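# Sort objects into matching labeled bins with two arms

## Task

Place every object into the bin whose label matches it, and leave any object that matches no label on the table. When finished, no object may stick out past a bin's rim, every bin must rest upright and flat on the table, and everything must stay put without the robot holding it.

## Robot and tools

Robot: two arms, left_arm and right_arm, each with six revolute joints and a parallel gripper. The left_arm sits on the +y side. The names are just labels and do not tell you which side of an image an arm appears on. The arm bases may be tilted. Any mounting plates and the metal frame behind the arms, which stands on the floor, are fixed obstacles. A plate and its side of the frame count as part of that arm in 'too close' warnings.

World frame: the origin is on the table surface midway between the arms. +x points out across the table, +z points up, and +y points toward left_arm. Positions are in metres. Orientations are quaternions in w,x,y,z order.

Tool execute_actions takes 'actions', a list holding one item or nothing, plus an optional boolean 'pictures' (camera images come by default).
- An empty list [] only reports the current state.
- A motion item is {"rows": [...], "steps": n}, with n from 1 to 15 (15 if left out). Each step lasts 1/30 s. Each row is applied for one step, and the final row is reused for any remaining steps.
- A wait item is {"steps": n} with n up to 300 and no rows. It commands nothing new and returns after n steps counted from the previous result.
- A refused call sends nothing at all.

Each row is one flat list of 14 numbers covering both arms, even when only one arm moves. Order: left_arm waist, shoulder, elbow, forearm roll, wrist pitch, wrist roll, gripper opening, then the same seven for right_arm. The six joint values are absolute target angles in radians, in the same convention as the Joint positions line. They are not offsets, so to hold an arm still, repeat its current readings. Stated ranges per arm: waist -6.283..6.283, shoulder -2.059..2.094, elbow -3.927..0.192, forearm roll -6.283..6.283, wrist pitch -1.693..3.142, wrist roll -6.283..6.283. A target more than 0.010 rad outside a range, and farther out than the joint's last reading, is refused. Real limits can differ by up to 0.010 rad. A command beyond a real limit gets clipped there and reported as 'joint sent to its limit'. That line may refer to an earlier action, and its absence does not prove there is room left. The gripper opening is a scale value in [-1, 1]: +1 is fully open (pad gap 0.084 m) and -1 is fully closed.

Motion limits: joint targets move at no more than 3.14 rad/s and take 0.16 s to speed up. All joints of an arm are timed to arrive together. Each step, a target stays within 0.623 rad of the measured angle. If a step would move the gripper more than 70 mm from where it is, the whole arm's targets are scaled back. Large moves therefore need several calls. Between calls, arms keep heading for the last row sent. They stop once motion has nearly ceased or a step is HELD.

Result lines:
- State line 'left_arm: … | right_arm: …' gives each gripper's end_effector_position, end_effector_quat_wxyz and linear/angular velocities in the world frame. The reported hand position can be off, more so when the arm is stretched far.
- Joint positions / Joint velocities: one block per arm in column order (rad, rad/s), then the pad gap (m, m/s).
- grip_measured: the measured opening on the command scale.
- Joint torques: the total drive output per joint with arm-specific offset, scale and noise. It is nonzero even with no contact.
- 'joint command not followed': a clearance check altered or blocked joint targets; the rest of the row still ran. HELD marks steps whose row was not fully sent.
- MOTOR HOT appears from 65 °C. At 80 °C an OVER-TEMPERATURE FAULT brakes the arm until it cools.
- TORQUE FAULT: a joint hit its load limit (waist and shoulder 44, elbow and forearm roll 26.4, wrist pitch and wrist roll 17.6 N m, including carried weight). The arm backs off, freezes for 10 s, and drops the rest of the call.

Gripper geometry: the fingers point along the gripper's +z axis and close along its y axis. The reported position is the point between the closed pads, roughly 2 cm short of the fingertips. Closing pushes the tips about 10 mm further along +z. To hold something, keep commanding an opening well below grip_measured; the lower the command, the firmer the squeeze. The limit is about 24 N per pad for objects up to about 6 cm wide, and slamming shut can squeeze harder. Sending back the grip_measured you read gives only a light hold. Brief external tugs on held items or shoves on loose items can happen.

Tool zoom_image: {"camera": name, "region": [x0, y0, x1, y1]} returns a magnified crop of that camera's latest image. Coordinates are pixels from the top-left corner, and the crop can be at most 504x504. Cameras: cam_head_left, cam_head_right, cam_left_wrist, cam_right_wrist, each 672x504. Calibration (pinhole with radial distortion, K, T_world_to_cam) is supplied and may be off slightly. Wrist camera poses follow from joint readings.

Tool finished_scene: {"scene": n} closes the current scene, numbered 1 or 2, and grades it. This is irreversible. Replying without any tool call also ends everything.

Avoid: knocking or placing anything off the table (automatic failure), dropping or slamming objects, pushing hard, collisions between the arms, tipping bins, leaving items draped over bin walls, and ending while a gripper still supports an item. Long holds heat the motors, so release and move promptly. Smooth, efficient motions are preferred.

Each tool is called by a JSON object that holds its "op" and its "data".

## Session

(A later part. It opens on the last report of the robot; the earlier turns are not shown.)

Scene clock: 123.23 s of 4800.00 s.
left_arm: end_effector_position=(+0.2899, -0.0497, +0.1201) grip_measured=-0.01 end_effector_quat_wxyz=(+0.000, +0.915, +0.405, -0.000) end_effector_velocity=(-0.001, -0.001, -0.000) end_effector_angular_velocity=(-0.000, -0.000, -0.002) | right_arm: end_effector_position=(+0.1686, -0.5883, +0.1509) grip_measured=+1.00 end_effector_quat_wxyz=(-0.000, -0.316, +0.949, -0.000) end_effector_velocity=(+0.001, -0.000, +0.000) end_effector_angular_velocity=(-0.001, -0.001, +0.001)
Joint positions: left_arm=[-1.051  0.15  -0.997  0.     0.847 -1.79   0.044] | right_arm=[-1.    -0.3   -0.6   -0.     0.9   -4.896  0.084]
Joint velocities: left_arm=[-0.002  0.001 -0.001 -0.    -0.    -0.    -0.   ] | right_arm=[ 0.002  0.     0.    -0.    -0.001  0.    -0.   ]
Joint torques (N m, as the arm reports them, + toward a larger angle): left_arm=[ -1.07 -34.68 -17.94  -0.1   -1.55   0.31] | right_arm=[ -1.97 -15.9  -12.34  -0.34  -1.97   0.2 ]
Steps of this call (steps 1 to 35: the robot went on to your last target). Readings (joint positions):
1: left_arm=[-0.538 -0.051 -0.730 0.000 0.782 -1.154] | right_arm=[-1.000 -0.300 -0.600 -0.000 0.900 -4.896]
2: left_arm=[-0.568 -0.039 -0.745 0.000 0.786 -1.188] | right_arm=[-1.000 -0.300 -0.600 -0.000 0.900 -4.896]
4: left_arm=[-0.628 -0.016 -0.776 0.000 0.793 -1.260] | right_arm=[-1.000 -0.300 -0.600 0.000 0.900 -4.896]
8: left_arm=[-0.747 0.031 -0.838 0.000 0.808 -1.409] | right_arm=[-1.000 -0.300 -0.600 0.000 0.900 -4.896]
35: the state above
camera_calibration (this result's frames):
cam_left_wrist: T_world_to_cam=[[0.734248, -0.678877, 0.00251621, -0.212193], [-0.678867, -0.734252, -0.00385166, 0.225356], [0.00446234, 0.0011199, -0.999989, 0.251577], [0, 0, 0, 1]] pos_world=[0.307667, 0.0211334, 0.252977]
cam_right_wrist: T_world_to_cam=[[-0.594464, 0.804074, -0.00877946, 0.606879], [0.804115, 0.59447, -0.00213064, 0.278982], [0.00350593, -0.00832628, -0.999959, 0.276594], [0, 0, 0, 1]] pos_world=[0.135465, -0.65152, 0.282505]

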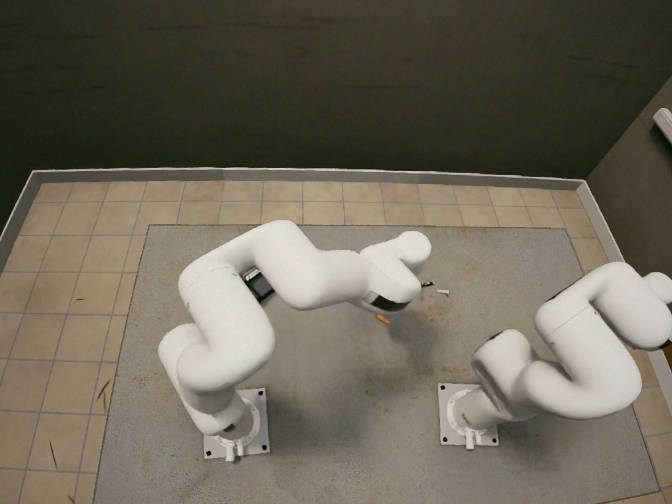

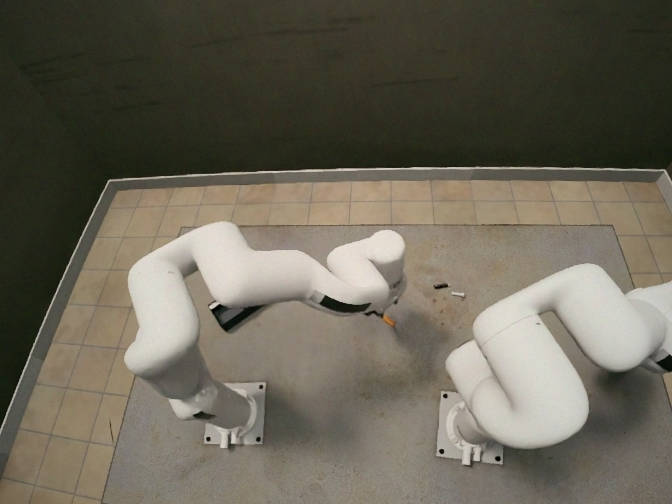

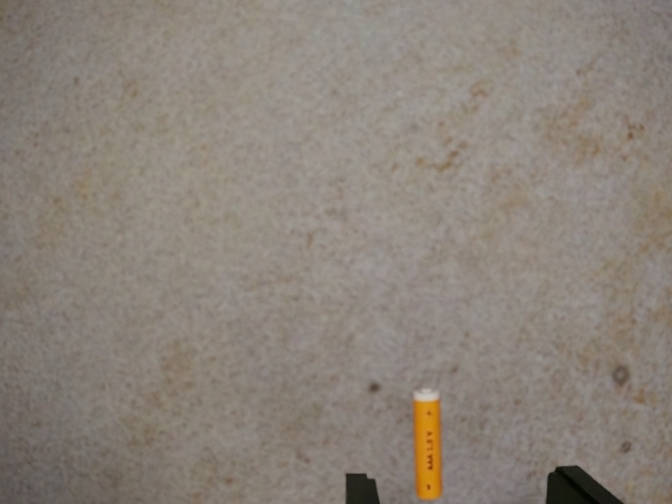

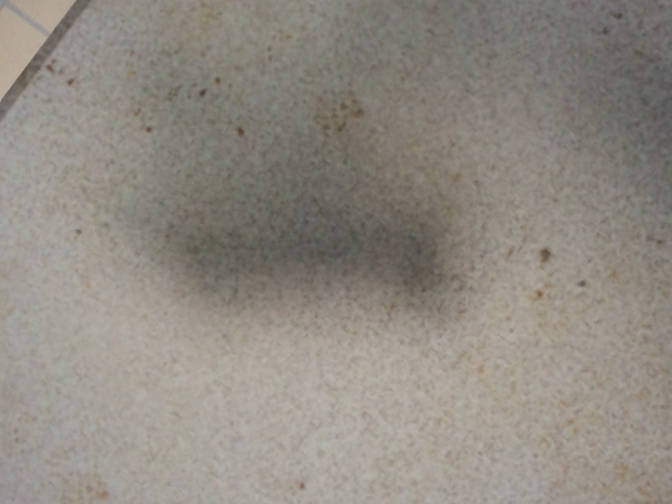

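{"op": "execute_actions", "data": {"actions": [{"rows":[[-1.123,0.998,-2.276,0,1.278,-2.379,0,-1.5,-0.3,-0.6,0,0.9,-4.896,1]]}], "pictures": false}}

{"op": "execute_actions", "data": {"actions": [{"steps":40}]}}

Scene clock: 126.67 s of 4800.00 s.
left_arm: end_effector_position=(+0.3130, -0.1357, +0.0293) grip_measured=-0.01 end_effector_quat_wxyz=(-0.125, +0.814, +0.567, +0.006) end_effector_velocity=(+0.170, -0.352, +0.021) end_effector_angular_velocity=(-0.236, -0.319, +0.496) | right_arm: end_effector_position=(+0.0131, -0.6256, +0.1509) grip_measured=+1.00 end_effector_quat_wxyz=(-0.000, -0.097, +0.995, +0.000) end_effector_velocity=(-0.258, -0.000, -0.003) end_effector_angular_velocity=(+0.009, +0.000, -0.715)
Joint positions: left_arm=[-1.105  0.752 -1.669 -0.     1.168 -2.228  0.044] | right_arm=[-1.448 -0.3   -0.6   -0.     0.9   -4.896  0.084]
Joint velocities: left_arm=[-0.076  1.017 -1.816 -0.001  0.429 -0.59   0.   ] | right_arm=[-0.716  0.002  0.004 -0.     0.002 -0.    -0.   ]
Joint torques (N m, as the arm reports them, + toward a larger angle): left_arm=[ -0.01 -68.09 -21.76  -0.38  -1.56   0.08] | right_arm=[  5.68 -16.19 -11.76  -0.14  -1.94   0.17]
Steps of this call (steps 1 to 15: the robot went on to your last target; steps 16 to 88: nothing new was sent; steps 89 to 103: all 15 steps of this action). Readings (joint positions):
89: left_arm=[-1.051 0.150 -0.997 0.000 0.847 -1.790] | right_arm=[-1.000 -0.300 -0.600 0.000 0.900 -4.896]
90: left_arm=[-1.051 0.153 -1.000 0.000 0.850 -1.794] | right_arm=[-1.003 -0.300 -0.600 0.000 0.900 -4.896]
92: left_arm=[-1.055 0.189 -1.041 0.000 0.879 -1.833] | right_arm=[-1.040 -0.300 -0.600 0.000 0.900 -4.896]
96: left_arm=[-1.079 0.409 -1.261 -0.000 1.016 -2.021] | right_arm=[-1.197 -0.300 -0.600 -0.000 0.900 -4.896]
103: the state above

Scene clock: 128.00 s of 4800.00 s.
left_arm: end_effector_position=(+0.3717, -0.2529, +0.1001) grip_measured=-0.01 end_effector_quat_wxyz=(-0.000, +0.781, +0.625, -0.000) end_effector_velocity=(-0.000, +0.000, -0.000) end_effector_angular_velocity=(+0.001, -0.000, -0.000) | right_arm: end_effector_position=(-0.0054, -0.6253, +0.1509) grip_measured=+1.00 end_effector_quat_wxyz=(-0.000, -0.072, +0.997, +0.000) end_effector_velocity=(-0.000, +0.000, +0.000) end_effector_angular_velocity=(+0.000, -0.001, -0.001)
Joint positions: left_arm=[-1.123  0.998 -2.276  0.     1.278 -2.379  0.044] | right_arm=[-1.5   -0.3   -0.6    0.     0.9   -4.896  0.084]
Joint velocities: left_arm=[-0.     0.     0.001  0.001 -0.    -0.    -0.   ] | right_arm=[-0.001 -0.001  0.     0.001  0.001 -0.001 -0.   ]
Joint torques (N m, as the arm reports them, + toward a larger angle): left_arm=[ -1.12 -55.64 -19.81  -0.04  -1.75   0.15] | right_arm=[ -1.94 -16.1  -12.1   -0.28  -1.91   0.18]
Steps of this call (steps 1 to 40: the robot went on to your last target). Readings (joint positions):
1: left_arm=[-1.107 0.782 -1.728 -0.000 1.181 -2.246] | right_arm=[-1.467 -0.300 -0.600 -0.000 0.900 -4.896]
2: left_arm=[-1.109 0.805 -1.782 -0.000 1.191 -2.260] | right_arm=[-1.479 -0.300 -0.600 -0.000 0.900 -4.896]
4: left_arm=[-1.112 0.841 -1.886 -0.000 1.208 -2.284] | right_arm=[-1.490 -0.300 -0.600 -0.000 0.900 -4.896]
8: left_arm=[-1.118 0.924 -2.102 0.000 1.246 -2.336] | right_arm=[-1.497 -0.300 -0.600 0.000 0.900 -4.896]
40: the state above
camera_calibration (this result's frames):
cam_left_wrist: T_world_to_cam=[[0.973766, -0.227539, 0.00250212, -0.384993], [-0.227529, -0.973764, -0.00385937, -0.0968015], [0.00331463, 0.00318882, -0.999989, 0.232382], [0, 0, 0, 1]] pos_world=[0.352098, -0.182604, 0.23297]
cam_right_wrist: T_world_to_cam=[[-0.1362, 0.990643, -0.00877965, 0.652328], [0.990681, 0.136186, -0.00213059, 0.155333], [-0.000914986, -0.00898802, -0.999959, 0.276459], [0, 0, 0, 1]] pos_world=[-0.0647859, -0.664893, 0.282505]

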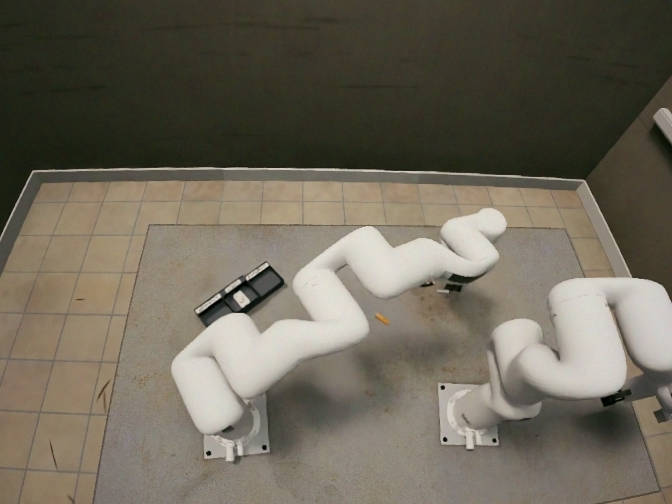

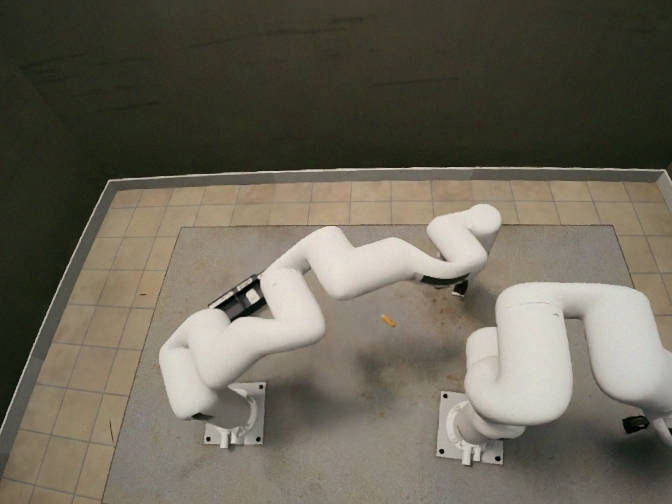

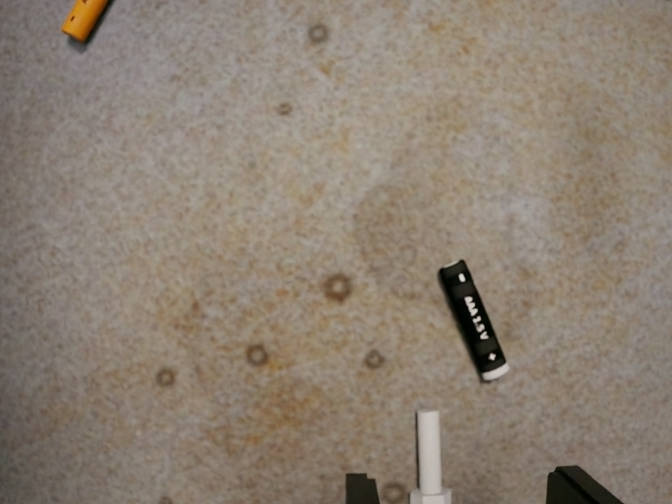

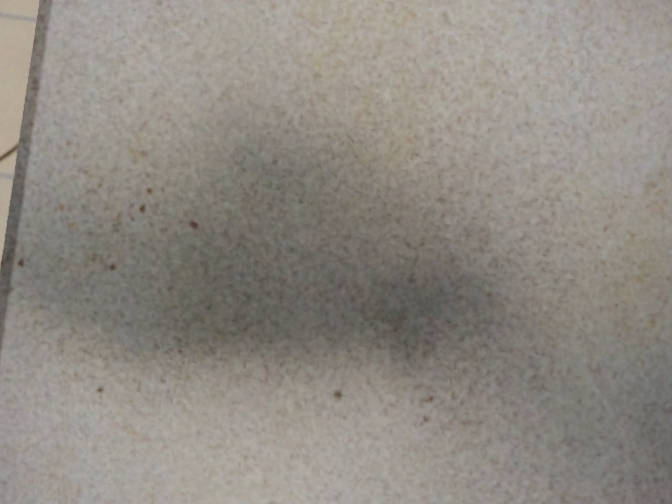

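{"op": "execute_actions", "data": {"actions": [{"rows":[[-1.132,1.03,-2.29,0,1.26,-2.388,-0.2,-1.5,-0.3,-0.6,0,0.9,-4.896,1],[-1.132,1.03,-2.29,0,1.26,-2.388,-0.2,-1.5,-0.3,-0.6,0,0.9,-4.896,1],[-1.132,1.03,-2.29,0,1.26,-2.388,-0.2,-1.5,-0.3,-0.6,0,0.9,-4.896,1],[-1.132,1.06,-2.29,0,1.23,-2.388,-0.2,-1.5,-0.3,-0.6,0,0.9,-4.896,1],[-1.132,1.06,-2.29,0,1.23,-2.388,-0.2,-1.5,-0.3,-0.6,0,0.9,-4.896,1],[-1.132,1.06,-2.29,0,1.23,-2.388,-0.2,-1.5,-0.3,-0.6,0,0.9,-4.896,1],[-1.132,1.09,-2.283,0,1.193,-2.388,-0.2,-1.5,-0.3,-0.6,0,0.9,-4.896,1],[-1.132,1.09,-2.283,0,1.193,-2.388,-0.2,-1.5,-0.3,-0.6,0,0.9,-4.896,1],[-1.132,1.09,-2.283,0,1.193,-2.388,-0.2,-1.5,-0.3,-0.6,0,0.9,-4.896,1],[-1.132,1.124,-2.277,0,1.153,-2.388,-0.2,-1.5,-0.3,-0.6,0,0.9,-4.896,1]]}], "pictures": false}}

{"op": "execute_actions", "data": {"actions": [{"steps":12}]}}

Scene clock: 138.43 s of 4800.00 s.
left_arm: end_effector_position=(+0.3683, -0.2593, +0.0241) grip_measured=-0.22 end_effector_quat_wxyz=(-0.004, +0.781, +0.625, +0.001) end_effector_velocity=(-0.011, +0.016, -0.109) end_effector_angular_velocity=(+0.060, +0.035, +0.001) | right_arm: end_effector_position=(-0.0054, -0.6253, +0.1509) grip_measured=+1.00 end_effector_quat_wxyz=(-0.000, -0.072, +0.997, +0.000) end_effector_velocity=(+0.000, -0.000, -0.000) end_effector_angular_velocity=(-0.001, +0.000, +0.002)
Joint positions: left_arm=[-1.132  1.119 -2.275  0.     1.164 -2.388  0.035] | right_arm=[-1.5   -0.3   -0.6   -0.     0.9   -4.896  0.084]
Joint velocities: left_arm=[-0.001  0.139  0.05  -0.    -0.119 -0.002 -0.   ] | right_arm=[ 0.001  0.001 -0.    -0.001 -0.002 -0.001 -0.   ]
Joint torques (N m, as the arm reports them, + toward a larger angle): left_arm=[ -0.85 -67.57 -23.82   0.28  -2.12   0.29] | right_arm=[ -1.72 -16.2  -11.95  -0.03  -1.93   0.12]
Steps of this call (steps 1 to 15: the robot went on to your last target; steps 16 to 90: nothing new was sent; then 6.93 s passed at rest; steps 91 to 105: all 15 steps of this action). Readings (joint positions):
91: left_arm=[-1.123 0.998 -2.276 0.000 1.278 -2.379] | right_arm=[-1.500 -0.300 -0.600 0.000 0.900 -4.896]
92: left_arm=[-1.124 1.000 -2.278 0.000 1.276 -2.380] | right_arm=[-1.500 -0.300 -0.600 0.000 0.900 -4.896]
94: left_arm=[-1.128 1.014 -2.286 0.000 1.267 -2.384] | right_arm=[-1.500 -0.300 -0.600 0.000 0.900 -4.896]
98: left_arm=[-1.132 1.053 -2.287 -0.000 1.236 -2.387] | right_arm=[-1.500 -0.300 -0.600 0.000 0.900 -4.896]
105: the state above

Scene clock: 138.83 s of 4800.00 s.
left_arm: end_effector_position=(+0.3692, -0.2611, +0.0221) grip_measured=-0.22 end_effector_quat_wxyz=(-0.000, +0.781, +0.625, +0.000) end_effector_velocity=(+0.001, -0.001, +0.001) end_effector_angular_velocity=(-0.004, -0.002, +0.001) | right_arm: end_effector_position=(-0.0054, -0.6253, +0.1509) grip_measured=+1.00 end_effector_quat_wxyz=(-0.000, -0.072, +0.997, +0.000) end_effector_velocity=(-0.000, -0.000, +0.000) end_effector_angular_velocity=(-0.002, +0.000, -0.001)
Joint positions: left_arm=[-1.132  1.124 -2.277 -0.     1.153 -2.388  0.035] | right_arm=[-1.5   -0.3   -0.6   -0.     0.9   -4.896  0.084]
Joint velocities: left_arm=[ 0.001 -0.001 -0.002 -0.    -0.002 -0.     0.   ] | right_arm=[-0.001 -0.001 -0.    -0.    -0.001  0.    -0.   ]
Joint torques (N m, as the arm reports them, + toward a larger angle): left_arm=[ -1.26 -56.49 -19.53   0.    -1.45   0.3 ] | right_arm=[ -1.84 -16.15 -11.97  -0.05  -2.04   0.21]
Steps of this call (steps 1 to 12: the robot went on to your last target). Readings (joint positions):
1: left_arm=[-1.132 1.122 -2.275 0.000 1.161 -2.388] | right_arm=[-1.500 -0.300 -0.600 0.000 0.900 -4.896]
2: left_arm=[-1.132 1.121 -2.277 0.000 1.158 -2.388] | right_arm=[-1.500 -0.300 -0.600 0.000 0.900 -4.896]
4: left_arm=[-1.132 1.121 -2.279 -0.000 1.155 -2.388] | right_arm=[-1.500 -0.300 -0.600 -0.000 0.900 -4.896]
8: left_arm=[-1.132 1.123 -2.277 -0.000 1.153 -2.388] | right_arm=[-1.500 -0.300 -0.600 0.000 0.900 -4.896]
12: the state above
camera_calibration (this result's frames):
cam_left_wrist: T_world_to_cam=[[0.973768, -0.227529, 0.00243032, -0.384276], [-0.227519, -0.973766, -0.00392593, -0.105605], [0.00325982, 0.00327001, -0.999989, 0.154475], [0, 0, 0, 1]] pos_world=[0.349665, -0.190773, 0.154993]
cam_right_wrist: T_world_to_cam=[[-0.136197, 0.990643, -0.00877935, 0.652328], [0.990681, 0.136183, -0.00213069, 0.155333], [-0.000915151, -0.00898773, -0.999959, 0.276459], [0, 0, 0, 1]] pos_world=[-0.064787, -0.664893, 0.282505]

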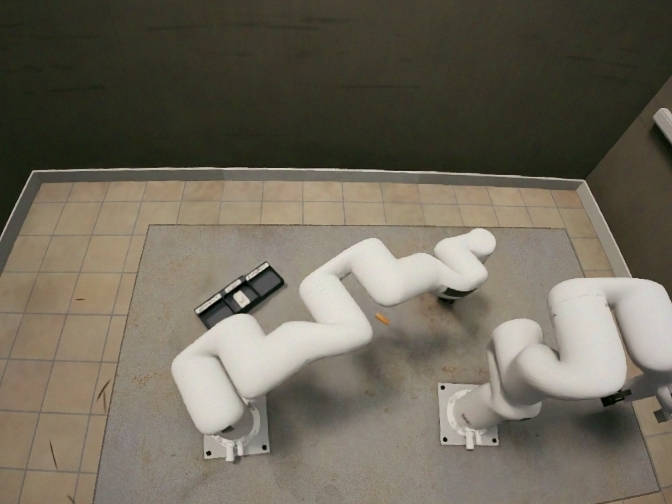

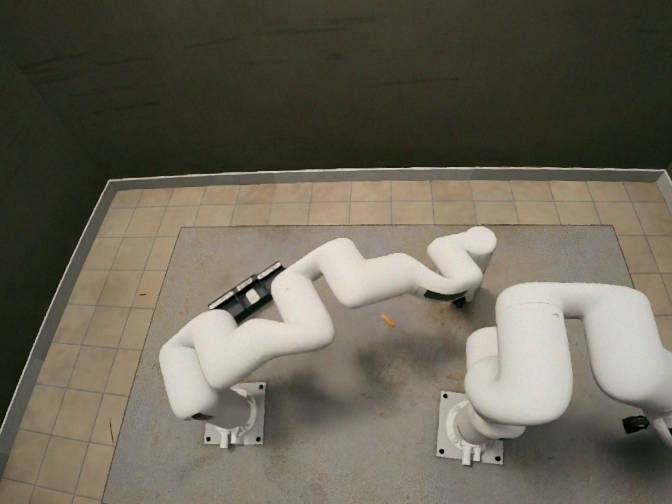

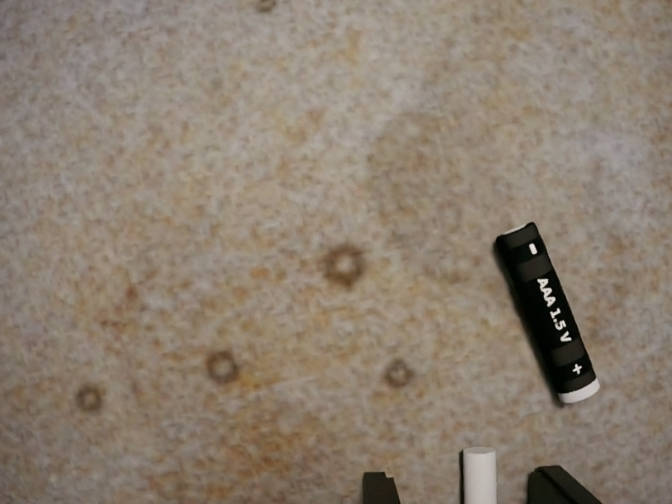

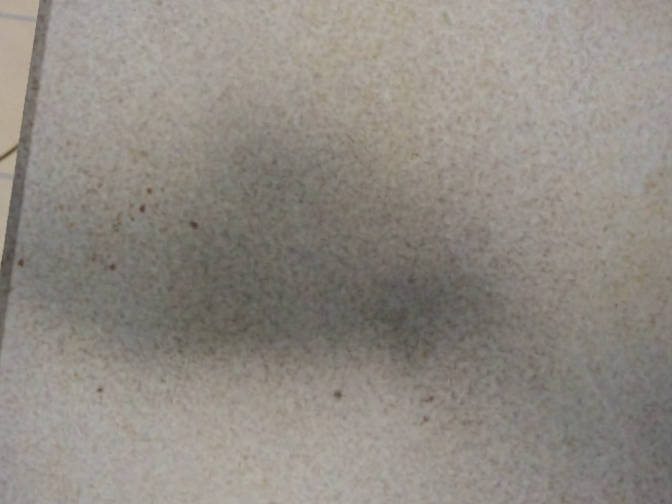

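{"op": "execute_actions", "data": {"actions": [{"rows":[[-1.132,1.124,-2.277,0,1.153,-2.388,-0.7,-1.5,-0.3,-0.6,0,0.9,-4.896,1],[-1.132,1.124,-2.277,0,1.153,-2.388,-0.7,-1.5,-0.3,-0.6,0,0.9,-4.896,1],[-1.132,1.124,-2.277,0,1.153,-2.388,-0.7,-1.5,-0.3,-0.6,0,0.9,-4.896,1],[-1.132,1.124,-2.277,0,1.153,-2.388,-0.7,-1.5,-0.3,-0.6,0,0.9,-4.896,1],[-1.132,1.124,-2.277,0,1.153,-2.388,-0.7,-1.5,-0.3,-0.6,0,0.9,-4.896,1],[-1.132,1.124,-2.277,0,1.153,-2.388,-1,-1.5,-0.3,-0.6,0,0.9,-4.896,1]]}], "pictures": false}}

{"op": "execute_actions", "data": {"actions": [{"rows":[[-1.132,0.97,-2.277,0,1.307,-2.388,-1,-1.5,-0.3,-0.6,0,0.9,-4.896,1]]}], "pictures": false}}

{"op": "execute_actions", "data": {"actions": [{"rows":[[-0.8,0.15,-0.997,0,0.847,-1.5,-1,-1.5,-0.3,-0.6,0,0.9,-4.896,1]]}], "pictures": false}}

{"op": "execute_actions", "data": {"actions": [{"steps":15}], "pictures": false}}

{"op": "execute_actions", "data": {"actions": [{"rows":[[0.117,-0.452,-0.255,0,0.708,-0.49,-1,-1.5,-0.3,-0.6,0,0.9,-4.896,1]]}], "pictures": false}}

{"op": "execute_actions", "data": {"actions": [{"steps":35}]}}

Scene clock: 148.00 s of 4800.00 s.
left_arm: end_effector_position=(+0.3693, -0.2613, +0.0223) grip_measured=-0.74 end_effector_quat_wxyz=(+0.000, +0.781, +0.625, -0.000) end_effector_velocity=(-0.000, -0.000, -0.000) end_effector_angular_velocity=(-0.000, -0.000, -0.001) | right_arm: end_effector_position=(-0.0054, -0.6253, +0.1509) grip_measured=+1.00 end_effector_quat_wxyz=(-0.000, -0.072, +0.997, +0.000) end_effector_velocity=(+0.000, +0.000, +0.001) end_effector_angular_velocity=(-0.001, +0.000, +0.002)
Joint positions: left_arm=[-1.132  1.124 -2.277  0.     1.153 -2.388  0.011] | right_arm=[-1.5   -0.3   -0.6   -0.     0.9   -4.896  0.084]
Joint velocities: left_arm=[-0.    -0.     0.001 -0.    -0.001  0.001  0.   ] | right_arm=[ 0.001 -0.002 -0.    -0.     0.001 -0.    -0.   ]
Joint torques (N m, as the arm reports them, + toward a larger angle): left_arm=[ -0.9  -54.46 -18.45   0.    -1.65   0.08] | right_arm=[ -1.76 -16.05 -12.26  -0.06  -1.92   0.17]
Steps of this call (steps 1 to 30: the robot went on to your last target; steps 31 to 100: nothing new was sent; then 5.33 s passed at rest; steps 101 to 115: all 15 steps of this action). Readings (joint positions):
101: left_arm=[-1.132 1.124 -2.277 0.000 1.153 -2.388] | right_arm=[-1.500 -0.300 -0.600 0.000 0.900 -4.896]
102: left_arm=[-1.132 1.124 -2.277 0.000 1.153 -2.388] | right_arm=[-1.500 -0.300 -0.600 -0.000 0.900 -4.896]
104: left_arm=[-1.132 1.124 -2.277 0.000 1.153 -2.388] | right_arm=[-1.500 -0.300 -0.600 0.000 0.900 -4.896]
108: left_arm=[-1.132 1.124 -2.277 0.000 1.153 -2.388] | right_arm=[-1.500 -0.300 -0.600 0.000 0.900 -4.896]
115: the state above

Scene clock: 148.50 s of 4800.00 s.
left_arm: end_effector_position=(+0.3643, -0.2527, +0.1128) grip_measured=-0.74 end_effector_quat_wxyz=(-0.004, +0.781, +0.625, +0.001) end_effector_velocity=(-0.012, +0.019, -0.039) end_effector_angular_velocity=(+0.085, +0.050, -0.000) | right_arm: end_effector_position=(-0.0054, -0.6253, +0.1509) grip_measured=+1.00 end_effector_quat_wxyz=(-0.000, -0.072, +0.997, +0.000) end_effector_velocity=(-0.000, +0.000, -0.000) end_effector_angular_velocity=(+0.001, +0.000, -0.000)
Joint positions: left_arm=[-1.132  0.975 -2.273  0.     1.306 -2.388  0.011] | right_arm=[-1.5   -0.3   -0.6   -0.     0.9   -4.896  0.084]
Joint velocities: left_arm=[-0.     0.03   0.039  0.     0.03   0.    -0.   ] | right_arm=[-0.     0.001  0.    -0.    -0.001 -0.    -0.   ]
Joint torques (N m, as the arm reports them, + toward a larger angle): left_arm=[ -0.4  -61.19 -22.15  -0.02  -1.98   0.17] | right_arm=[ -1.62 -16.02 -12.11  -0.15  -1.99   0.17]
Steps of this call (steps 1 to 15: all 15 steps of this action). Readings (joint positions):
1: left_arm=[-1.132 1.124 -2.277 0.000 1.153 -2.388] | right_arm=[-1.500 -0.300 -0.600 -0.000 0.900 -4.896]
2: left_arm=[-1.132 1.122 -2.276 -0.000 1.157 -2.388] | right_arm=[-1.500 -0.300 -0.600 0.000 0.900 -4.896]
4: left_arm=[-1.132 1.094 -2.268 0.000 1.195 -2.388] | right_arm=[-1.500 -0.300 -0.600 -0.000 0.900 -4.896]
8: left_arm=[-1.132 0.997 -2.283 -0.000 1.273 -2.388] | right_arm=[-1.500 -0.300 -0.600 0.000 0.900 -4.896]
15: the state above

Scene clock: 149.00 s of 4800.00 s.
left_arm: end_effector_position=(+0.4560, -0.1726, +0.2285) grip_measured=-0.74 end_effector_quat_wxyz=(+0.111, +0.845, +0.522, +0.017) end_effector_velocity=(+0.104, +0.315, +0.188) end_effector_angular_velocity=(-0.074, -0.438, -0.815) | right_arm: end_effector_position=(-0.0054, -0.6253, +0.1509) grip_measured=+1.00 end_effector_quat_wxyz=(-0.000, -0.072, +0.997, +0.000) end_effector_velocity=(+0.000, +0.000, +0.000) end_effector_angular_velocity=(+0.001, -0.000, +0.000)
Joint positions: left_arm=[-0.955  0.566 -1.852  0.     1.061 -1.968  0.011] | right_arm=[-1.5   -0.3   -0.6   -0.     0.9   -4.896  0.084]
Joint velocities: left_arm=[ 0.419 -1.153  1.395  0.001 -0.583  1.265 -0.   ] | right_arm=[ 0.001 -0.001  0.     0.     0.001  0.     0.   ]
Joint torques (N m, as the arm reports them, + toward a larger angle): left_arm=[ -1.26 -42.68 -15.63   0.41  -1.53   0.37] | right_arm=[ -1.7  -16.03 -12.16  -0.21  -1.96   0.12]
Steps of this call (steps 1 to 15: all 15 steps of this action). Readings (joint positions):
1: left_arm=[-1.132 0.975 -2.272 0.000 1.306 -2.388] | right_arm=[-1.500 -0.300 -0.600 0.000 0.900 -4.896]
2: left_arm=[-1.131 0.972 -2.269 -0.000 1.304 -2.384] | right_arm=[-1.500 -0.300 -0.600 -0.000 0.900 -4.896]
4: left_arm=[-1.115 0.939 -2.228 -0.000 1.275 -2.346] | right_arm=[-1.500 -0.300 -0.600 -0.000 0.900 -4.896]
8: left_arm=[-1.049 0.812 -2.110 0.000 1.191 -2.224] | right_arm=[-1.500 -0.300 -0.600 0.000 0.900 -4.896]
15: the state above

Scene clock: 149.50 s of 4800.00 s.
left_arm: end_effector_position=(+0.4060, -0.0103, +0.1474) grip_measured=-0.74 end_effector_quat_wxyz=(+0.027, +0.912, +0.410, +0.012) end_effector_velocity=(-0.188, +0.302, -0.208) end_effector_angular_velocity=(+0.320, +0.305, -0.379) | right_arm: end_effector_position=(-0.0054, -0.6253, +0.1509) grip_measured=+1.00 end_effector_quat_wxyz=(-0.000, -0.072, +0.997, +0.000) end_effector_velocity=(-0.000, -0.000, +0.000) end_effector_angular_velocity=(-0.001, +0.000, +0.002)
Joint positions: left_arm=[-0.826  0.22  -1.161 -0.     0.882 -1.577  0.011] | right_arm=[-1.5   -0.3   -0.6   -0.     0.9   -4.896  0.084]
Joint velocities: left_arm=[ 0.187 -0.509  1.21   0.001 -0.26   0.567 -0.   ] | right_arm=[-0.    -0.    -0.     0.    -0.001 -0.002  0.   ]
Joint torques (N m, as the arm reports them, + toward a larger angle): left_arm=[ -0.38 -36.87 -19.55  -0.05  -1.99   0.05] | right_arm=[ -1.92 -15.96 -12.1   -0.03  -1.82   0.15]
Steps of this call (steps 1 to 15: the robot went on to your last target). Readings (joint positions):
1: left_arm=[-0.941 0.528 -1.804 0.000 1.041 -1.926] | right_arm=[-1.500 -0.300 -0.600 -0.000 0.900 -4.896]
2: left_arm=[-0.927 0.490 -1.752 0.000 1.022 -1.884] | right_arm=[-1.500 -0.300 -0.600 0.000 0.900 -4.896]
4: left_arm=[-0.901 0.422 -1.645 0.000 0.988 -1.810] | right_arm=[-1.500 -0.300 -0.600 0.000 0.900 -4.896]
8: left_arm=[-0.869 0.337 -1.453 0.000 0.944 -1.712] | right_arm=[-1.500 -0.300 -0.600 -0.000 0.900 -4.896]
15: the state above

Scene clock: 150.00 s of 4800.00 s.
left_arm: end_effector_position=(+0.4092, +0.1842, +0.1429) grip_measured=-0.74 end_effector_quat_wxyz=(+0.021, +0.917, +0.398, +0.021) end_effector_velocity=(-0.067, +0.414, -0.070) end_effector_angular_velocity=(+0.088, +0.084, +0.004) | right_arm: end_effector_position=(-0.0054, -0.6253, +0.1509) grip_measured=+1.00 end_effector_quat_wxyz=(-0.000, -0.072, +0.997, +0.000) end_effector_velocity=(+0.000, +0.000, -0.001) end_effector_angular_velocity=(+0.002, +0.000, +0.001)
Joint positions: left_arm=[-0.474 -0.099 -0.757  0.     0.796 -1.2    0.011] | right_arm=[-1.5   -0.3   -0.6   -0.     0.9   -4.896  0.084]
Joint velocities: left_arm=[ 0.844 -0.517  0.754  0.    -0.126  0.841  0.   ] | right_arm=[ 0.001  0.001  0.    -0.     0.     0.    -0.   ]
Joint torques (N m, as the arm reports them, + toward a larger angle): left_arm=[ -1.17 -26.75 -18.41   0.06  -2.04   0.26] | right_arm=[ -1.74 -16.35 -12.16  -0.29  -1.89   0.12]
Steps of this call (steps 1 to 15: all 15 steps of this action). Readings (joint positions):
1: left_arm=[-0.819 0.203 -1.121 -0.000 0.874 -1.558] | right_arm=[-1.500 -0.300 -0.600 -0.000 0.900 -4.896]
2: left_arm=[-0.812 0.185 -1.083 -0.000 0.866 -1.538] | right_arm=[-1.500 -0.300 -0.600 0.000 0.900 -4.896]
4: left_arm=[-0.771 0.143 -1.032 -0.000 0.856 -1.491] | right_arm=[-1.500 -0.300 -0.600 0.000 0.900 -4.896]
8: left_arm=[-0.664 0.040 -0.943 -0.000 0.829 -1.389] | right_arm=[-1.500 -0.300 -0.600 0.000 0.900 -4.896]
15: the state above

Scene clock: 151.17 s of 4800.00 s.
left_arm: end_effector_position=(+0.2888, +0.4008, +0.0847) grip_measured=-0.74 end_effector_quat_wxyz=(-0.000, +0.939, +0.343, -0.000) end_effector_velocity=(-0.001, +0.001, -0.001) end_effector_angular_velocity=(-0.000, +0.001, +0.002) | right_arm: end_effector_position=(-0.0054, -0.6253, +0.1509) grip_measured=+1.00 end_effector_quat_wxyz=(-0.000, -0.072, +0.997, +0.000) end_effector_velocity=(+0.000, +0.000, -0.000) end_effector_angular_velocity=(+0.001, -0.000, +0.002)
Joint positions: left_arm=[ 0.117 -0.452 -0.255 -0.     0.708 -0.49   0.011] | right_arm=[-1.5   -0.3   -0.6   -0.     0.9   -4.896  0.084]
Joint velocities: left_arm=[ 0.003 -0.002  0.003 -0.     0.     0.001 -0.   ] | right_arm=[ 0.001  0.     0.     0.     0.001 -0.002  0.   ]
Joint torques (N m, as the arm reports them, + toward a larger angle): left_arm=[ -0.3  -13.93 -16.86   0.17  -1.71   0.33] | right_arm=[ -1.74 -15.73 -12.07  -0.23  -1.9    0.29]
Steps of this call (steps 1 to 35: the robot went on to your last target). Readings (joint positions):
1: left_arm=[-0.445 -0.116 -0.732 0.000 0.791 -1.171] | right_arm=[-1.500 -0.300 -0.600 -0.000 0.900 -4.896]
2: left_arm=[-0.416 -0.133 -0.708 0.000 0.787 -1.142] | right_arm=[-1.500 -0.300 -0.600 -0.000 0.900 -4.896]
4: left_arm=[-0.359 -0.167 -0.660 0.000 0.778 -1.078] | right_arm=[-1.500 -0.300 -0.600 0.000 0.900 -4.896]
8: left_arm=[-0.241 -0.237 -0.560 0.000 0.761 -0.933] | right_arm=[-1.500 -0.300 -0.600 0.000 0.900 -4.896]
35: the state above
camera_calibration (this result's frames):
cam_left_wrist: T_world_to_cam=[[0.638071, -0.769975, 0.00212686, 0.158881], [-0.769969, -0.638074, -0.00309145, 0.54292], [0.00373744, 0.000334943, -0.999993, 0.216231], [0, 0, 0, 1]] pos_world=[0.315846, 0.468686, 0.21757]
cam_right_wrist: T_world_to_cam=[[-0.136197, 0.990643, -0.0087797, 0.652328], [0.990681, 0.136184, -0.00213071, 0.155333], [-0.000915121, -0.00898809, -0.999959, 0.276459], [0, 0, 0, 1]] pos_world=[-0.0647869, -0.664893, 0.282505]

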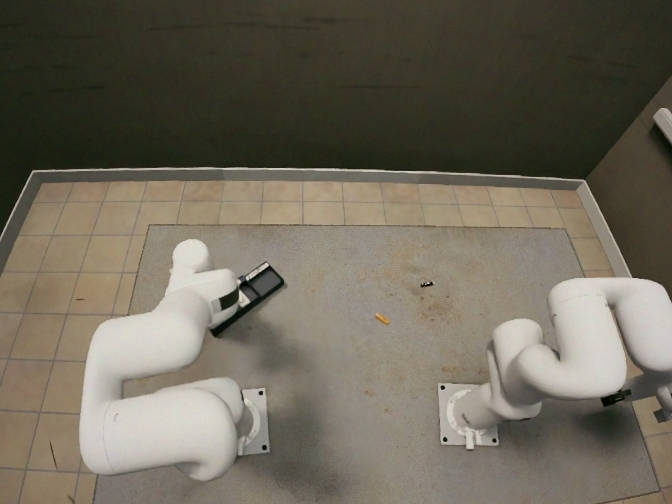

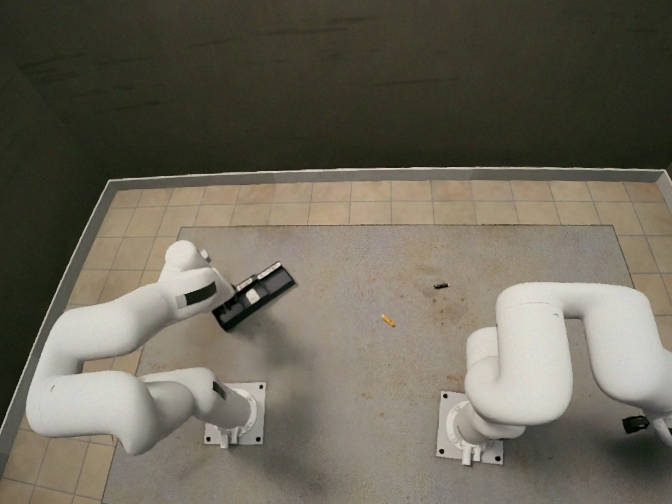

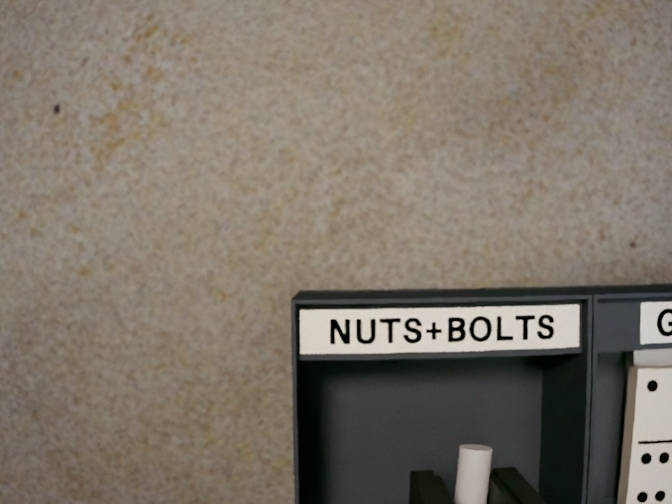

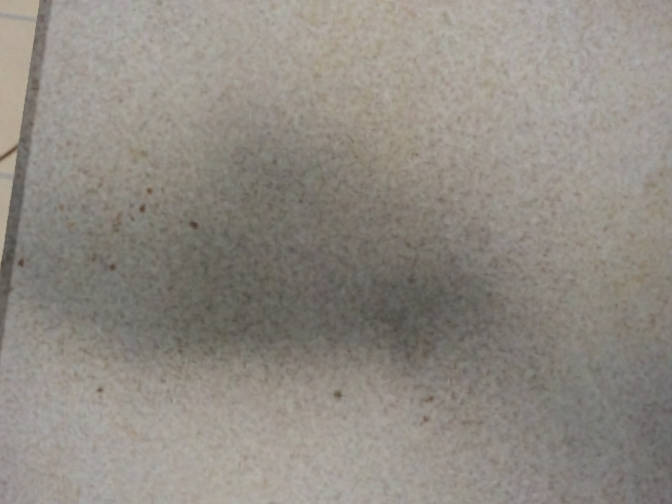

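{"op": "execute_actions", "data": {"actions": [{"rows":[[0.128,-0.432,-0.273,0,0.705,-0.48,-1,-1.5,-0.3,-0.6,0,0.9,-4.896,1],[0.128,-0.432,-0.273,0,0.705,-0.48,-1,-1.5,-0.3,-0.6,0,0.9,-4.896,1],[0.128,-0.432,-0.273,0,0.705,-0.48,-1,-1.5,-0.3,-0.6,0,0.9,-4.896,1],[0.128,-0.33,-0.25,0,0.58,-0.48,-1,-1.5,-0.3,-0.6,0,0.9,-4.896,1],[0.128,-0.33,-0.25,0,0.58,-0.48,-1,-1.5,-0.3,-0.6,0,0.9,-4.896,1],[0.128,-0.33,-0.25,0,0.58,-0.48,-1,-1.5,-0.3,-0.6,0,0.9,-4.896,1],[0.128,-0.33,-0.25,0,0.58,-0.48,-1,-1.5,-0.3,-0.6,0,0.9,-4.896,1],[0.128,-0.232,-0.236,0,0.468,-0.48,-1,-1.5,-0.3,-0.6,0,0.9,-4.896,1]]}], "pictures": false}}

{"op": "execute_actions", "data": {"actions": [{"steps":8}], "pictures": false}}

{"op": "execute_actions", "data": {"actions": [{"rows":[[0.128,-0.232,-0.236,0,0.468,-0.48,-0.5,-1.5,-0.3,-0.6,0,0.9,-4.896,1]],"steps":8}], "pictures": false}}

{"op": "execute_actions", "data": {"actions": [{"rows":[[0.128,-0.432,-0.273,0,0.705,-0.48,-0.5,-1.5,-0.3,-0.6,0,0.9,-4.896,1]],"steps":10}], "pictures": false}}

{"op": "execute_actions", "data": {"actions": [{"rows":[[0.0,-0.68,-0.38,0,1.06,-0.48,-0.5,-1.5,-0.3,-0.6,0,0.9,-4.896,1]]}]}}

Scene clock: 161.60 s of 4800.00 s.
left_arm: end_effector_position=(+0.2913, +0.4046, +0.0355) grip_measured=-0.74 end_effector_quat_wxyz=(-0.000, +0.939, +0.344, -0.003) end_effector_velocity=(+0.022, +0.005, -0.020) end_effector_angular_velocity=(+0.016, -0.071, -0.001) | right_arm: end_effector_position=(-0.0054, -0.6253, +0.1509) grip_measured=+1.00 end_effector_quat_wxyz=(-0.000, -0.072, +0.997, +0.000) end_effector_velocity=(+0.000, -0.000, +0.000) end_effector_angular_velocity=(-0.001, +0.000, +0.000)
Joint positions: left_arm=[ 0.128 -0.242 -0.235  0.     0.484 -0.48   0.011] | right_arm=[-1.5   -0.3   -0.6   -0.     0.9   -4.896  0.084]
Joint velocities: left_arm=[ 0.001  0.127 -0.007  0.001 -0.193  0.001  0.   ] | right_arm=[ 0. -0.  0. -0. -0.  0.  0.]
Joint torques (N m, as the arm reports them, + toward a larger angle): left_arm=[ -0.53 -21.32 -15.12   0.07  -1.77   0.08] | right_arm=[ -1.65 -15.88 -12.3   -0.13  -1.87   0.31]
Steps of this call (steps 1 to 15: the robot went on to your last target; steps 16 to 90: nothing new was sent; then 6.93 s passed at rest; steps 91 to 105: all 15 steps of this action). Readings (joint positions):
91: left_arm=[0.117 -0.452 -0.255 0.000 0.708 -0.490] | right_arm=[-1.500 -0.300 -0.600 0.000 0.900 -4.896]
92: left_arm=[0.118 -0.450 -0.257 0.000 0.708 -0.488] | right_arm=[-1.500 -0.300 -0.600 0.000 0.900 -4.896]
94: left_arm=[0.124 -0.440 -0.266 -0.000 0.706 -0.484] | right_arm=[-1.500 -0.300 -0.600 0.000 0.900 -4.896]
98: left_arm=[0.127 -0.379 -0.261 -0.000 0.637 -0.481] | right_arm=[-1.500 -0.300 -0.600 0.000 0.900 -4.896]
105: the state above

Scene clock: 161.87 s of 4800.00 s.
left_arm: end_effector_position=(+0.2935, +0.4051, +0.0344) grip_measured=-0.74 end_effector_quat_wxyz=(+0.000, +0.939, +0.344, +0.001) end_effector_velocity=(-0.002, -0.000, -0.003) end_effector_angular_velocity=(-0.001, +0.006, -0.000) | right_arm: end_effector_position=(-0.0054, -0.6253, +0.1509) grip_measured=+1.00 end_effector_quat_wxyz=(-0.000, -0.072, +0.997, +0.000) end_effector_velocity=(+0.000, -0.000, +0.000) end_effector_angular_velocity=(-0.001, +0.001, +0.001)
Joint positions: left_arm=[ 0.128 -0.233 -0.236 -0.     0.469 -0.48   0.011] | right_arm=[-1.5   -0.3   -0.6    0.     0.9   -4.896  0.084]
Joint velocities: left_arm=[-0.     0.009  0.004  0.001 -0.007 -0.001  0.   ] | right_arm=[ 0.001 -0.001 -0.    -0.001 -0.    -0.     0.   ]
Joint torques (N m, as the arm reports them, + toward a larger angle): left_arm=[ -0.68 -18.   -13.83   0.09  -1.74   0.24] | right_arm=[ -1.66 -16.01 -12.23  -0.24  -1.97   0.3 ]
Steps of this call (steps 1 to 8: the robot went on to your last target). Readings (joint positions):
1: left_arm=[0.128 -0.239 -0.236 0.000 0.479 -0.480] | right_arm=[-1.500 -0.300 -0.600 0.000 0.900 -4.896]
2: left_arm=[0.128 -0.237 -0.237 0.000 0.475 -0.480] | right_arm=[-1.500 -0.300 -0.600 -0.000 0.900 -4.896]
4: left_arm=[0.128 -0.235 -0.237 -0.000 0.471 -0.480] | right_arm=[-1.500 -0.300 -0.600 -0.000 0.900 -4.896]
8: the state above

Scene clock: 162.13 s of 4800.00 s.
left_arm: end_effector_position=(+0.2933, +0.4051, +0.0341) grip_measured=-0.52 end_effector_quat_wxyz=(+0.000, +0.939, +0.344, +0.000) end_effector_velocity=(-0.001, -0.000, -0.001) end_effector_angular_velocity=(-0.000, +0.003, +0.001) | right_arm: end_effector_position=(-0.0054, -0.6253, +0.1509) grip_measured=+1.00 end_effector_quat_wxyz=(-0.000, -0.072, +0.997, +0.000) end_effector_velocity=(-0.000, +0.000, -0.000) end_effector_angular_velocity=(+0.001, -0.000, -0.001)
Joint positions: left_arm=[ 0.128 -0.232 -0.236 -0.     0.468 -0.48   0.021] | right_arm=[-1.5   -0.3   -0.6    0.     0.9   -4.896  0.084]
Joint velocities: left_arm=[ 0.     0.002  0.001  0.    -0.    -0.001  0.   ] | right_arm=[-0.001  0.001  0.     0.    -0.     0.     0.   ]
Joint torques (N m, as the arm reports them, + toward a larger angle): left_arm=[ -0.44 -17.95 -13.7    0.02  -1.7    0.22] | right_arm=[ -2.12 -15.93 -12.21  -0.01  -1.93   0.21]
Steps of this call (steps 1 to 8: all 8 steps of this action). Readings (joint positions):
1: left_arm=[0.128 -0.233 -0.236 -0.000 0.468 -0.480] | right_arm=[-1.500 -0.300 -0.600 0.000 0.900 -4.896]
2: left_arm=[0.128 -0.233 -0.236 -0.000 0.468 -0.480] | right_arm=[-1.500 -0.300 -0.600 0.000 0.900 -4.896]
4: left_arm=[0.128 -0.233 -0.236 -0.000 0.468 -0.480] | right_arm=[-1.500 -0.300 -0.600 0.000 0.900 -4.896]
8: the state above

Scene clock: 162.47 s of 4800.00 s.
left_arm: end_effector_position=(+0.2969, +0.4059, +0.0840) grip_measured=-0.52 end_effector_quat_wxyz=(+0.001, +0.939, +0.344, +0.005) end_effector_velocity=(-0.039, -0.009, +0.027) end_effector_angular_velocity=(-0.022, +0.099, +0.001) | right_arm: end_effector_position=(-0.0054, -0.6253, +0.1509) grip_measured=+1.00 end_effector_quat_wxyz=(-0.000, -0.072, +0.997, +0.000) end_effector_velocity=(-0.000, +0.000, -0.000) end_effector_angular_velocity=(+0.001, -0.001, -0.002)
Joint positions: left_arm=[ 0.128 -0.419 -0.274 -0.     0.683 -0.48   0.021] | right_arm=[-1.5   -0.3   -0.6    0.     0.9   -4.896  0.084]
Joint velocities: left_arm=[-0.001 -0.178  0.009  0.001  0.271 -0.002 -0.   ] | right_arm=[-0.001  0.001 -0.     0.001  0.     0.001 -0.   ]
Joint torques (N m, as the arm reports them, + toward a larger angle): left_arm=[ -1.43  -9.42 -14.08  -0.29  -1.66   0.36] | right_arm=[ -1.69 -15.89 -12.2   -0.09  -1.96   0.31]
Steps of this call (steps 1 to 10: all 10 steps of this action). Readings (joint positions):
1: left_arm=[0.128 -0.232 -0.236 0.000 0.468 -0.480] | right_arm=[-1.500 -0.300 -0.600 -0.000 0.900 -4.896]
2: left_arm=[0.128 -0.234 -0.236 0.000 0.472 -0.480] | right_arm=[-1.500 -0.300 -0.600 0.000 0.900 -4.896]
4: left_arm=[0.128 -0.266 -0.240 0.000 0.514 -0.480] | right_arm=[-1.500 -0.300 -0.600 0.000 0.900 -4.896]
8: left_arm=[0.128 -0.396 -0.270 -0.000 0.656 -0.480] | right_arm=[-1.500 -0.300 -0.600 0.000 0.900 -4.896]
10: the state above

Scene clock: 162.97 s of 4800.00 s.
left_arm: end_effector_position=(+0.2881, +0.3686, +0.1682) grip_measured=-0.52 end_effector_quat_wxyz=(-0.000, +0.959, +0.284, -0.001) end_effector_velocity=(-0.018, -0.009, +0.004) end_effector_angular_velocity=(-0.005, +0.054, -0.024) | right_arm: end_effector_position=(-0.0054, -0.6253, +0.1509) grip_measured=+1.00 end_effector_quat_wxyz=(-0.000, -0.072, +0.997, +0.000) end_effector_velocity=(-0.000, +0.000, -0.000) end_effector_angular_velocity=(+0.001, +0.001, +0.000)
Joint positions: left_arm=[ 0.003 -0.675 -0.377  0.     1.053 -0.48   0.021] | right_arm=[-1.5   -0.3   -0.6    0.     0.9   -4.896  0.084]
Joint velocities: left_arm=[-0.025 -0.037 -0.003  0.001  0.094 -0.001  0.   ] | right_arm=[ 0.    -0.     0.    -0.001  0.001  0.     0.   ]
Joint torques (N m, as the arm reports them, + toward a larger angle): left_arm=[ -1.12  -9.73 -19.35  -0.01  -1.83   0.19] | right_arm=[ -1.9  -15.97 -12.34  -0.14  -1.89   0.1 ]
Steps of this call (steps 1 to 15: all 15 steps of this action). Readings (joint positions):
1: left_arm=[0.128 -0.423 -0.273 -0.000 0.690 -0.480] | right_arm=[-1.500 -0.300 -0.600 0.000 0.900 -4.896]
2: left_arm=[0.127 -0.428 -0.273 -0.000 0.699 -0.480] | right_arm=[-1.500 -0.300 -0.600 0.000 0.900 -4.896]
4: left_arm=[0.113 -0.456 -0.281 0.000 0.747 -0.480] | right_arm=[-1.500 -0.300 -0.600 0.000 0.900 -4.896]
8: left_arm=[0.044 -0.593 -0.345 -0.000 0.934 -0.480] | right_arm=[-1.500 -0.300 -0.600 0.000 0.900 -4.896]
15: the state above
camera_calibration (this result's frames):
cam_left_wrist: T_world_to_cam=[[0.537787, -0.843078, 0.0018734, 0.190247], [-0.843074, -0.537791, -0.00261294, 0.506092], [0.00321041, -0.00017421, -0.999995, 0.300048], [0, 0, 0, 1]] pos_world=[0.323397, 0.432617, 0.301012]
cam_right_wrist: T_world_to_cam=[[-0.136197, 0.990643, -0.00877957, 0.652328], [0.990681, 0.136183, -0.00213052, 0.155332], [-0.00091495, -0.00898792, -0.999959, 0.276459], [0, 0, 0, 1]] pos_world=[-0.064787, -0.664893, 0.282505]

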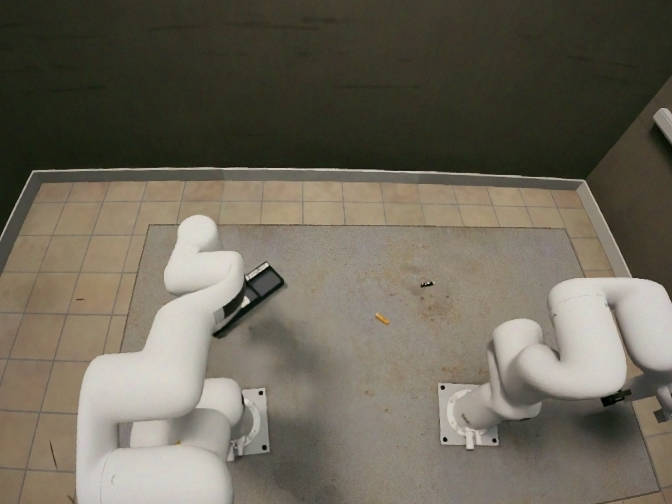

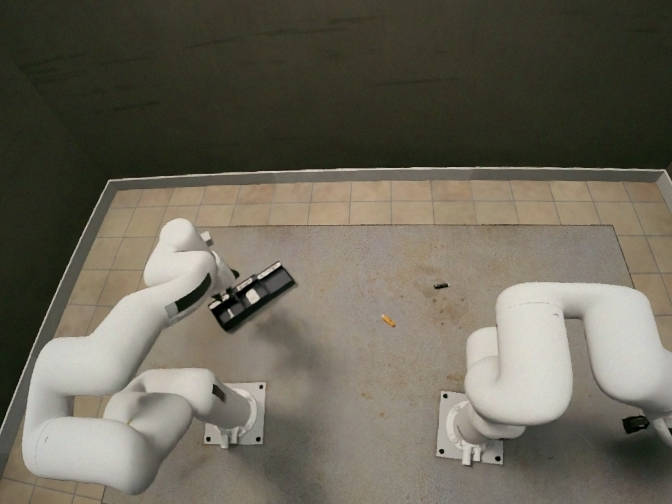

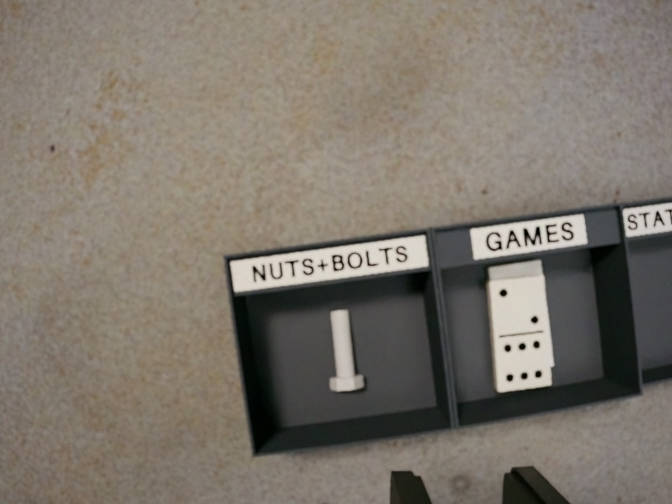

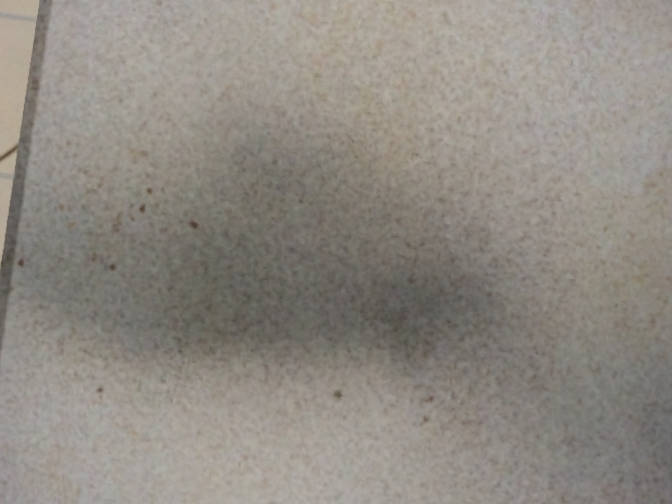

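{"op": "finished_scene", "data": {"scene": 1}}

The scene is finished: the task was done.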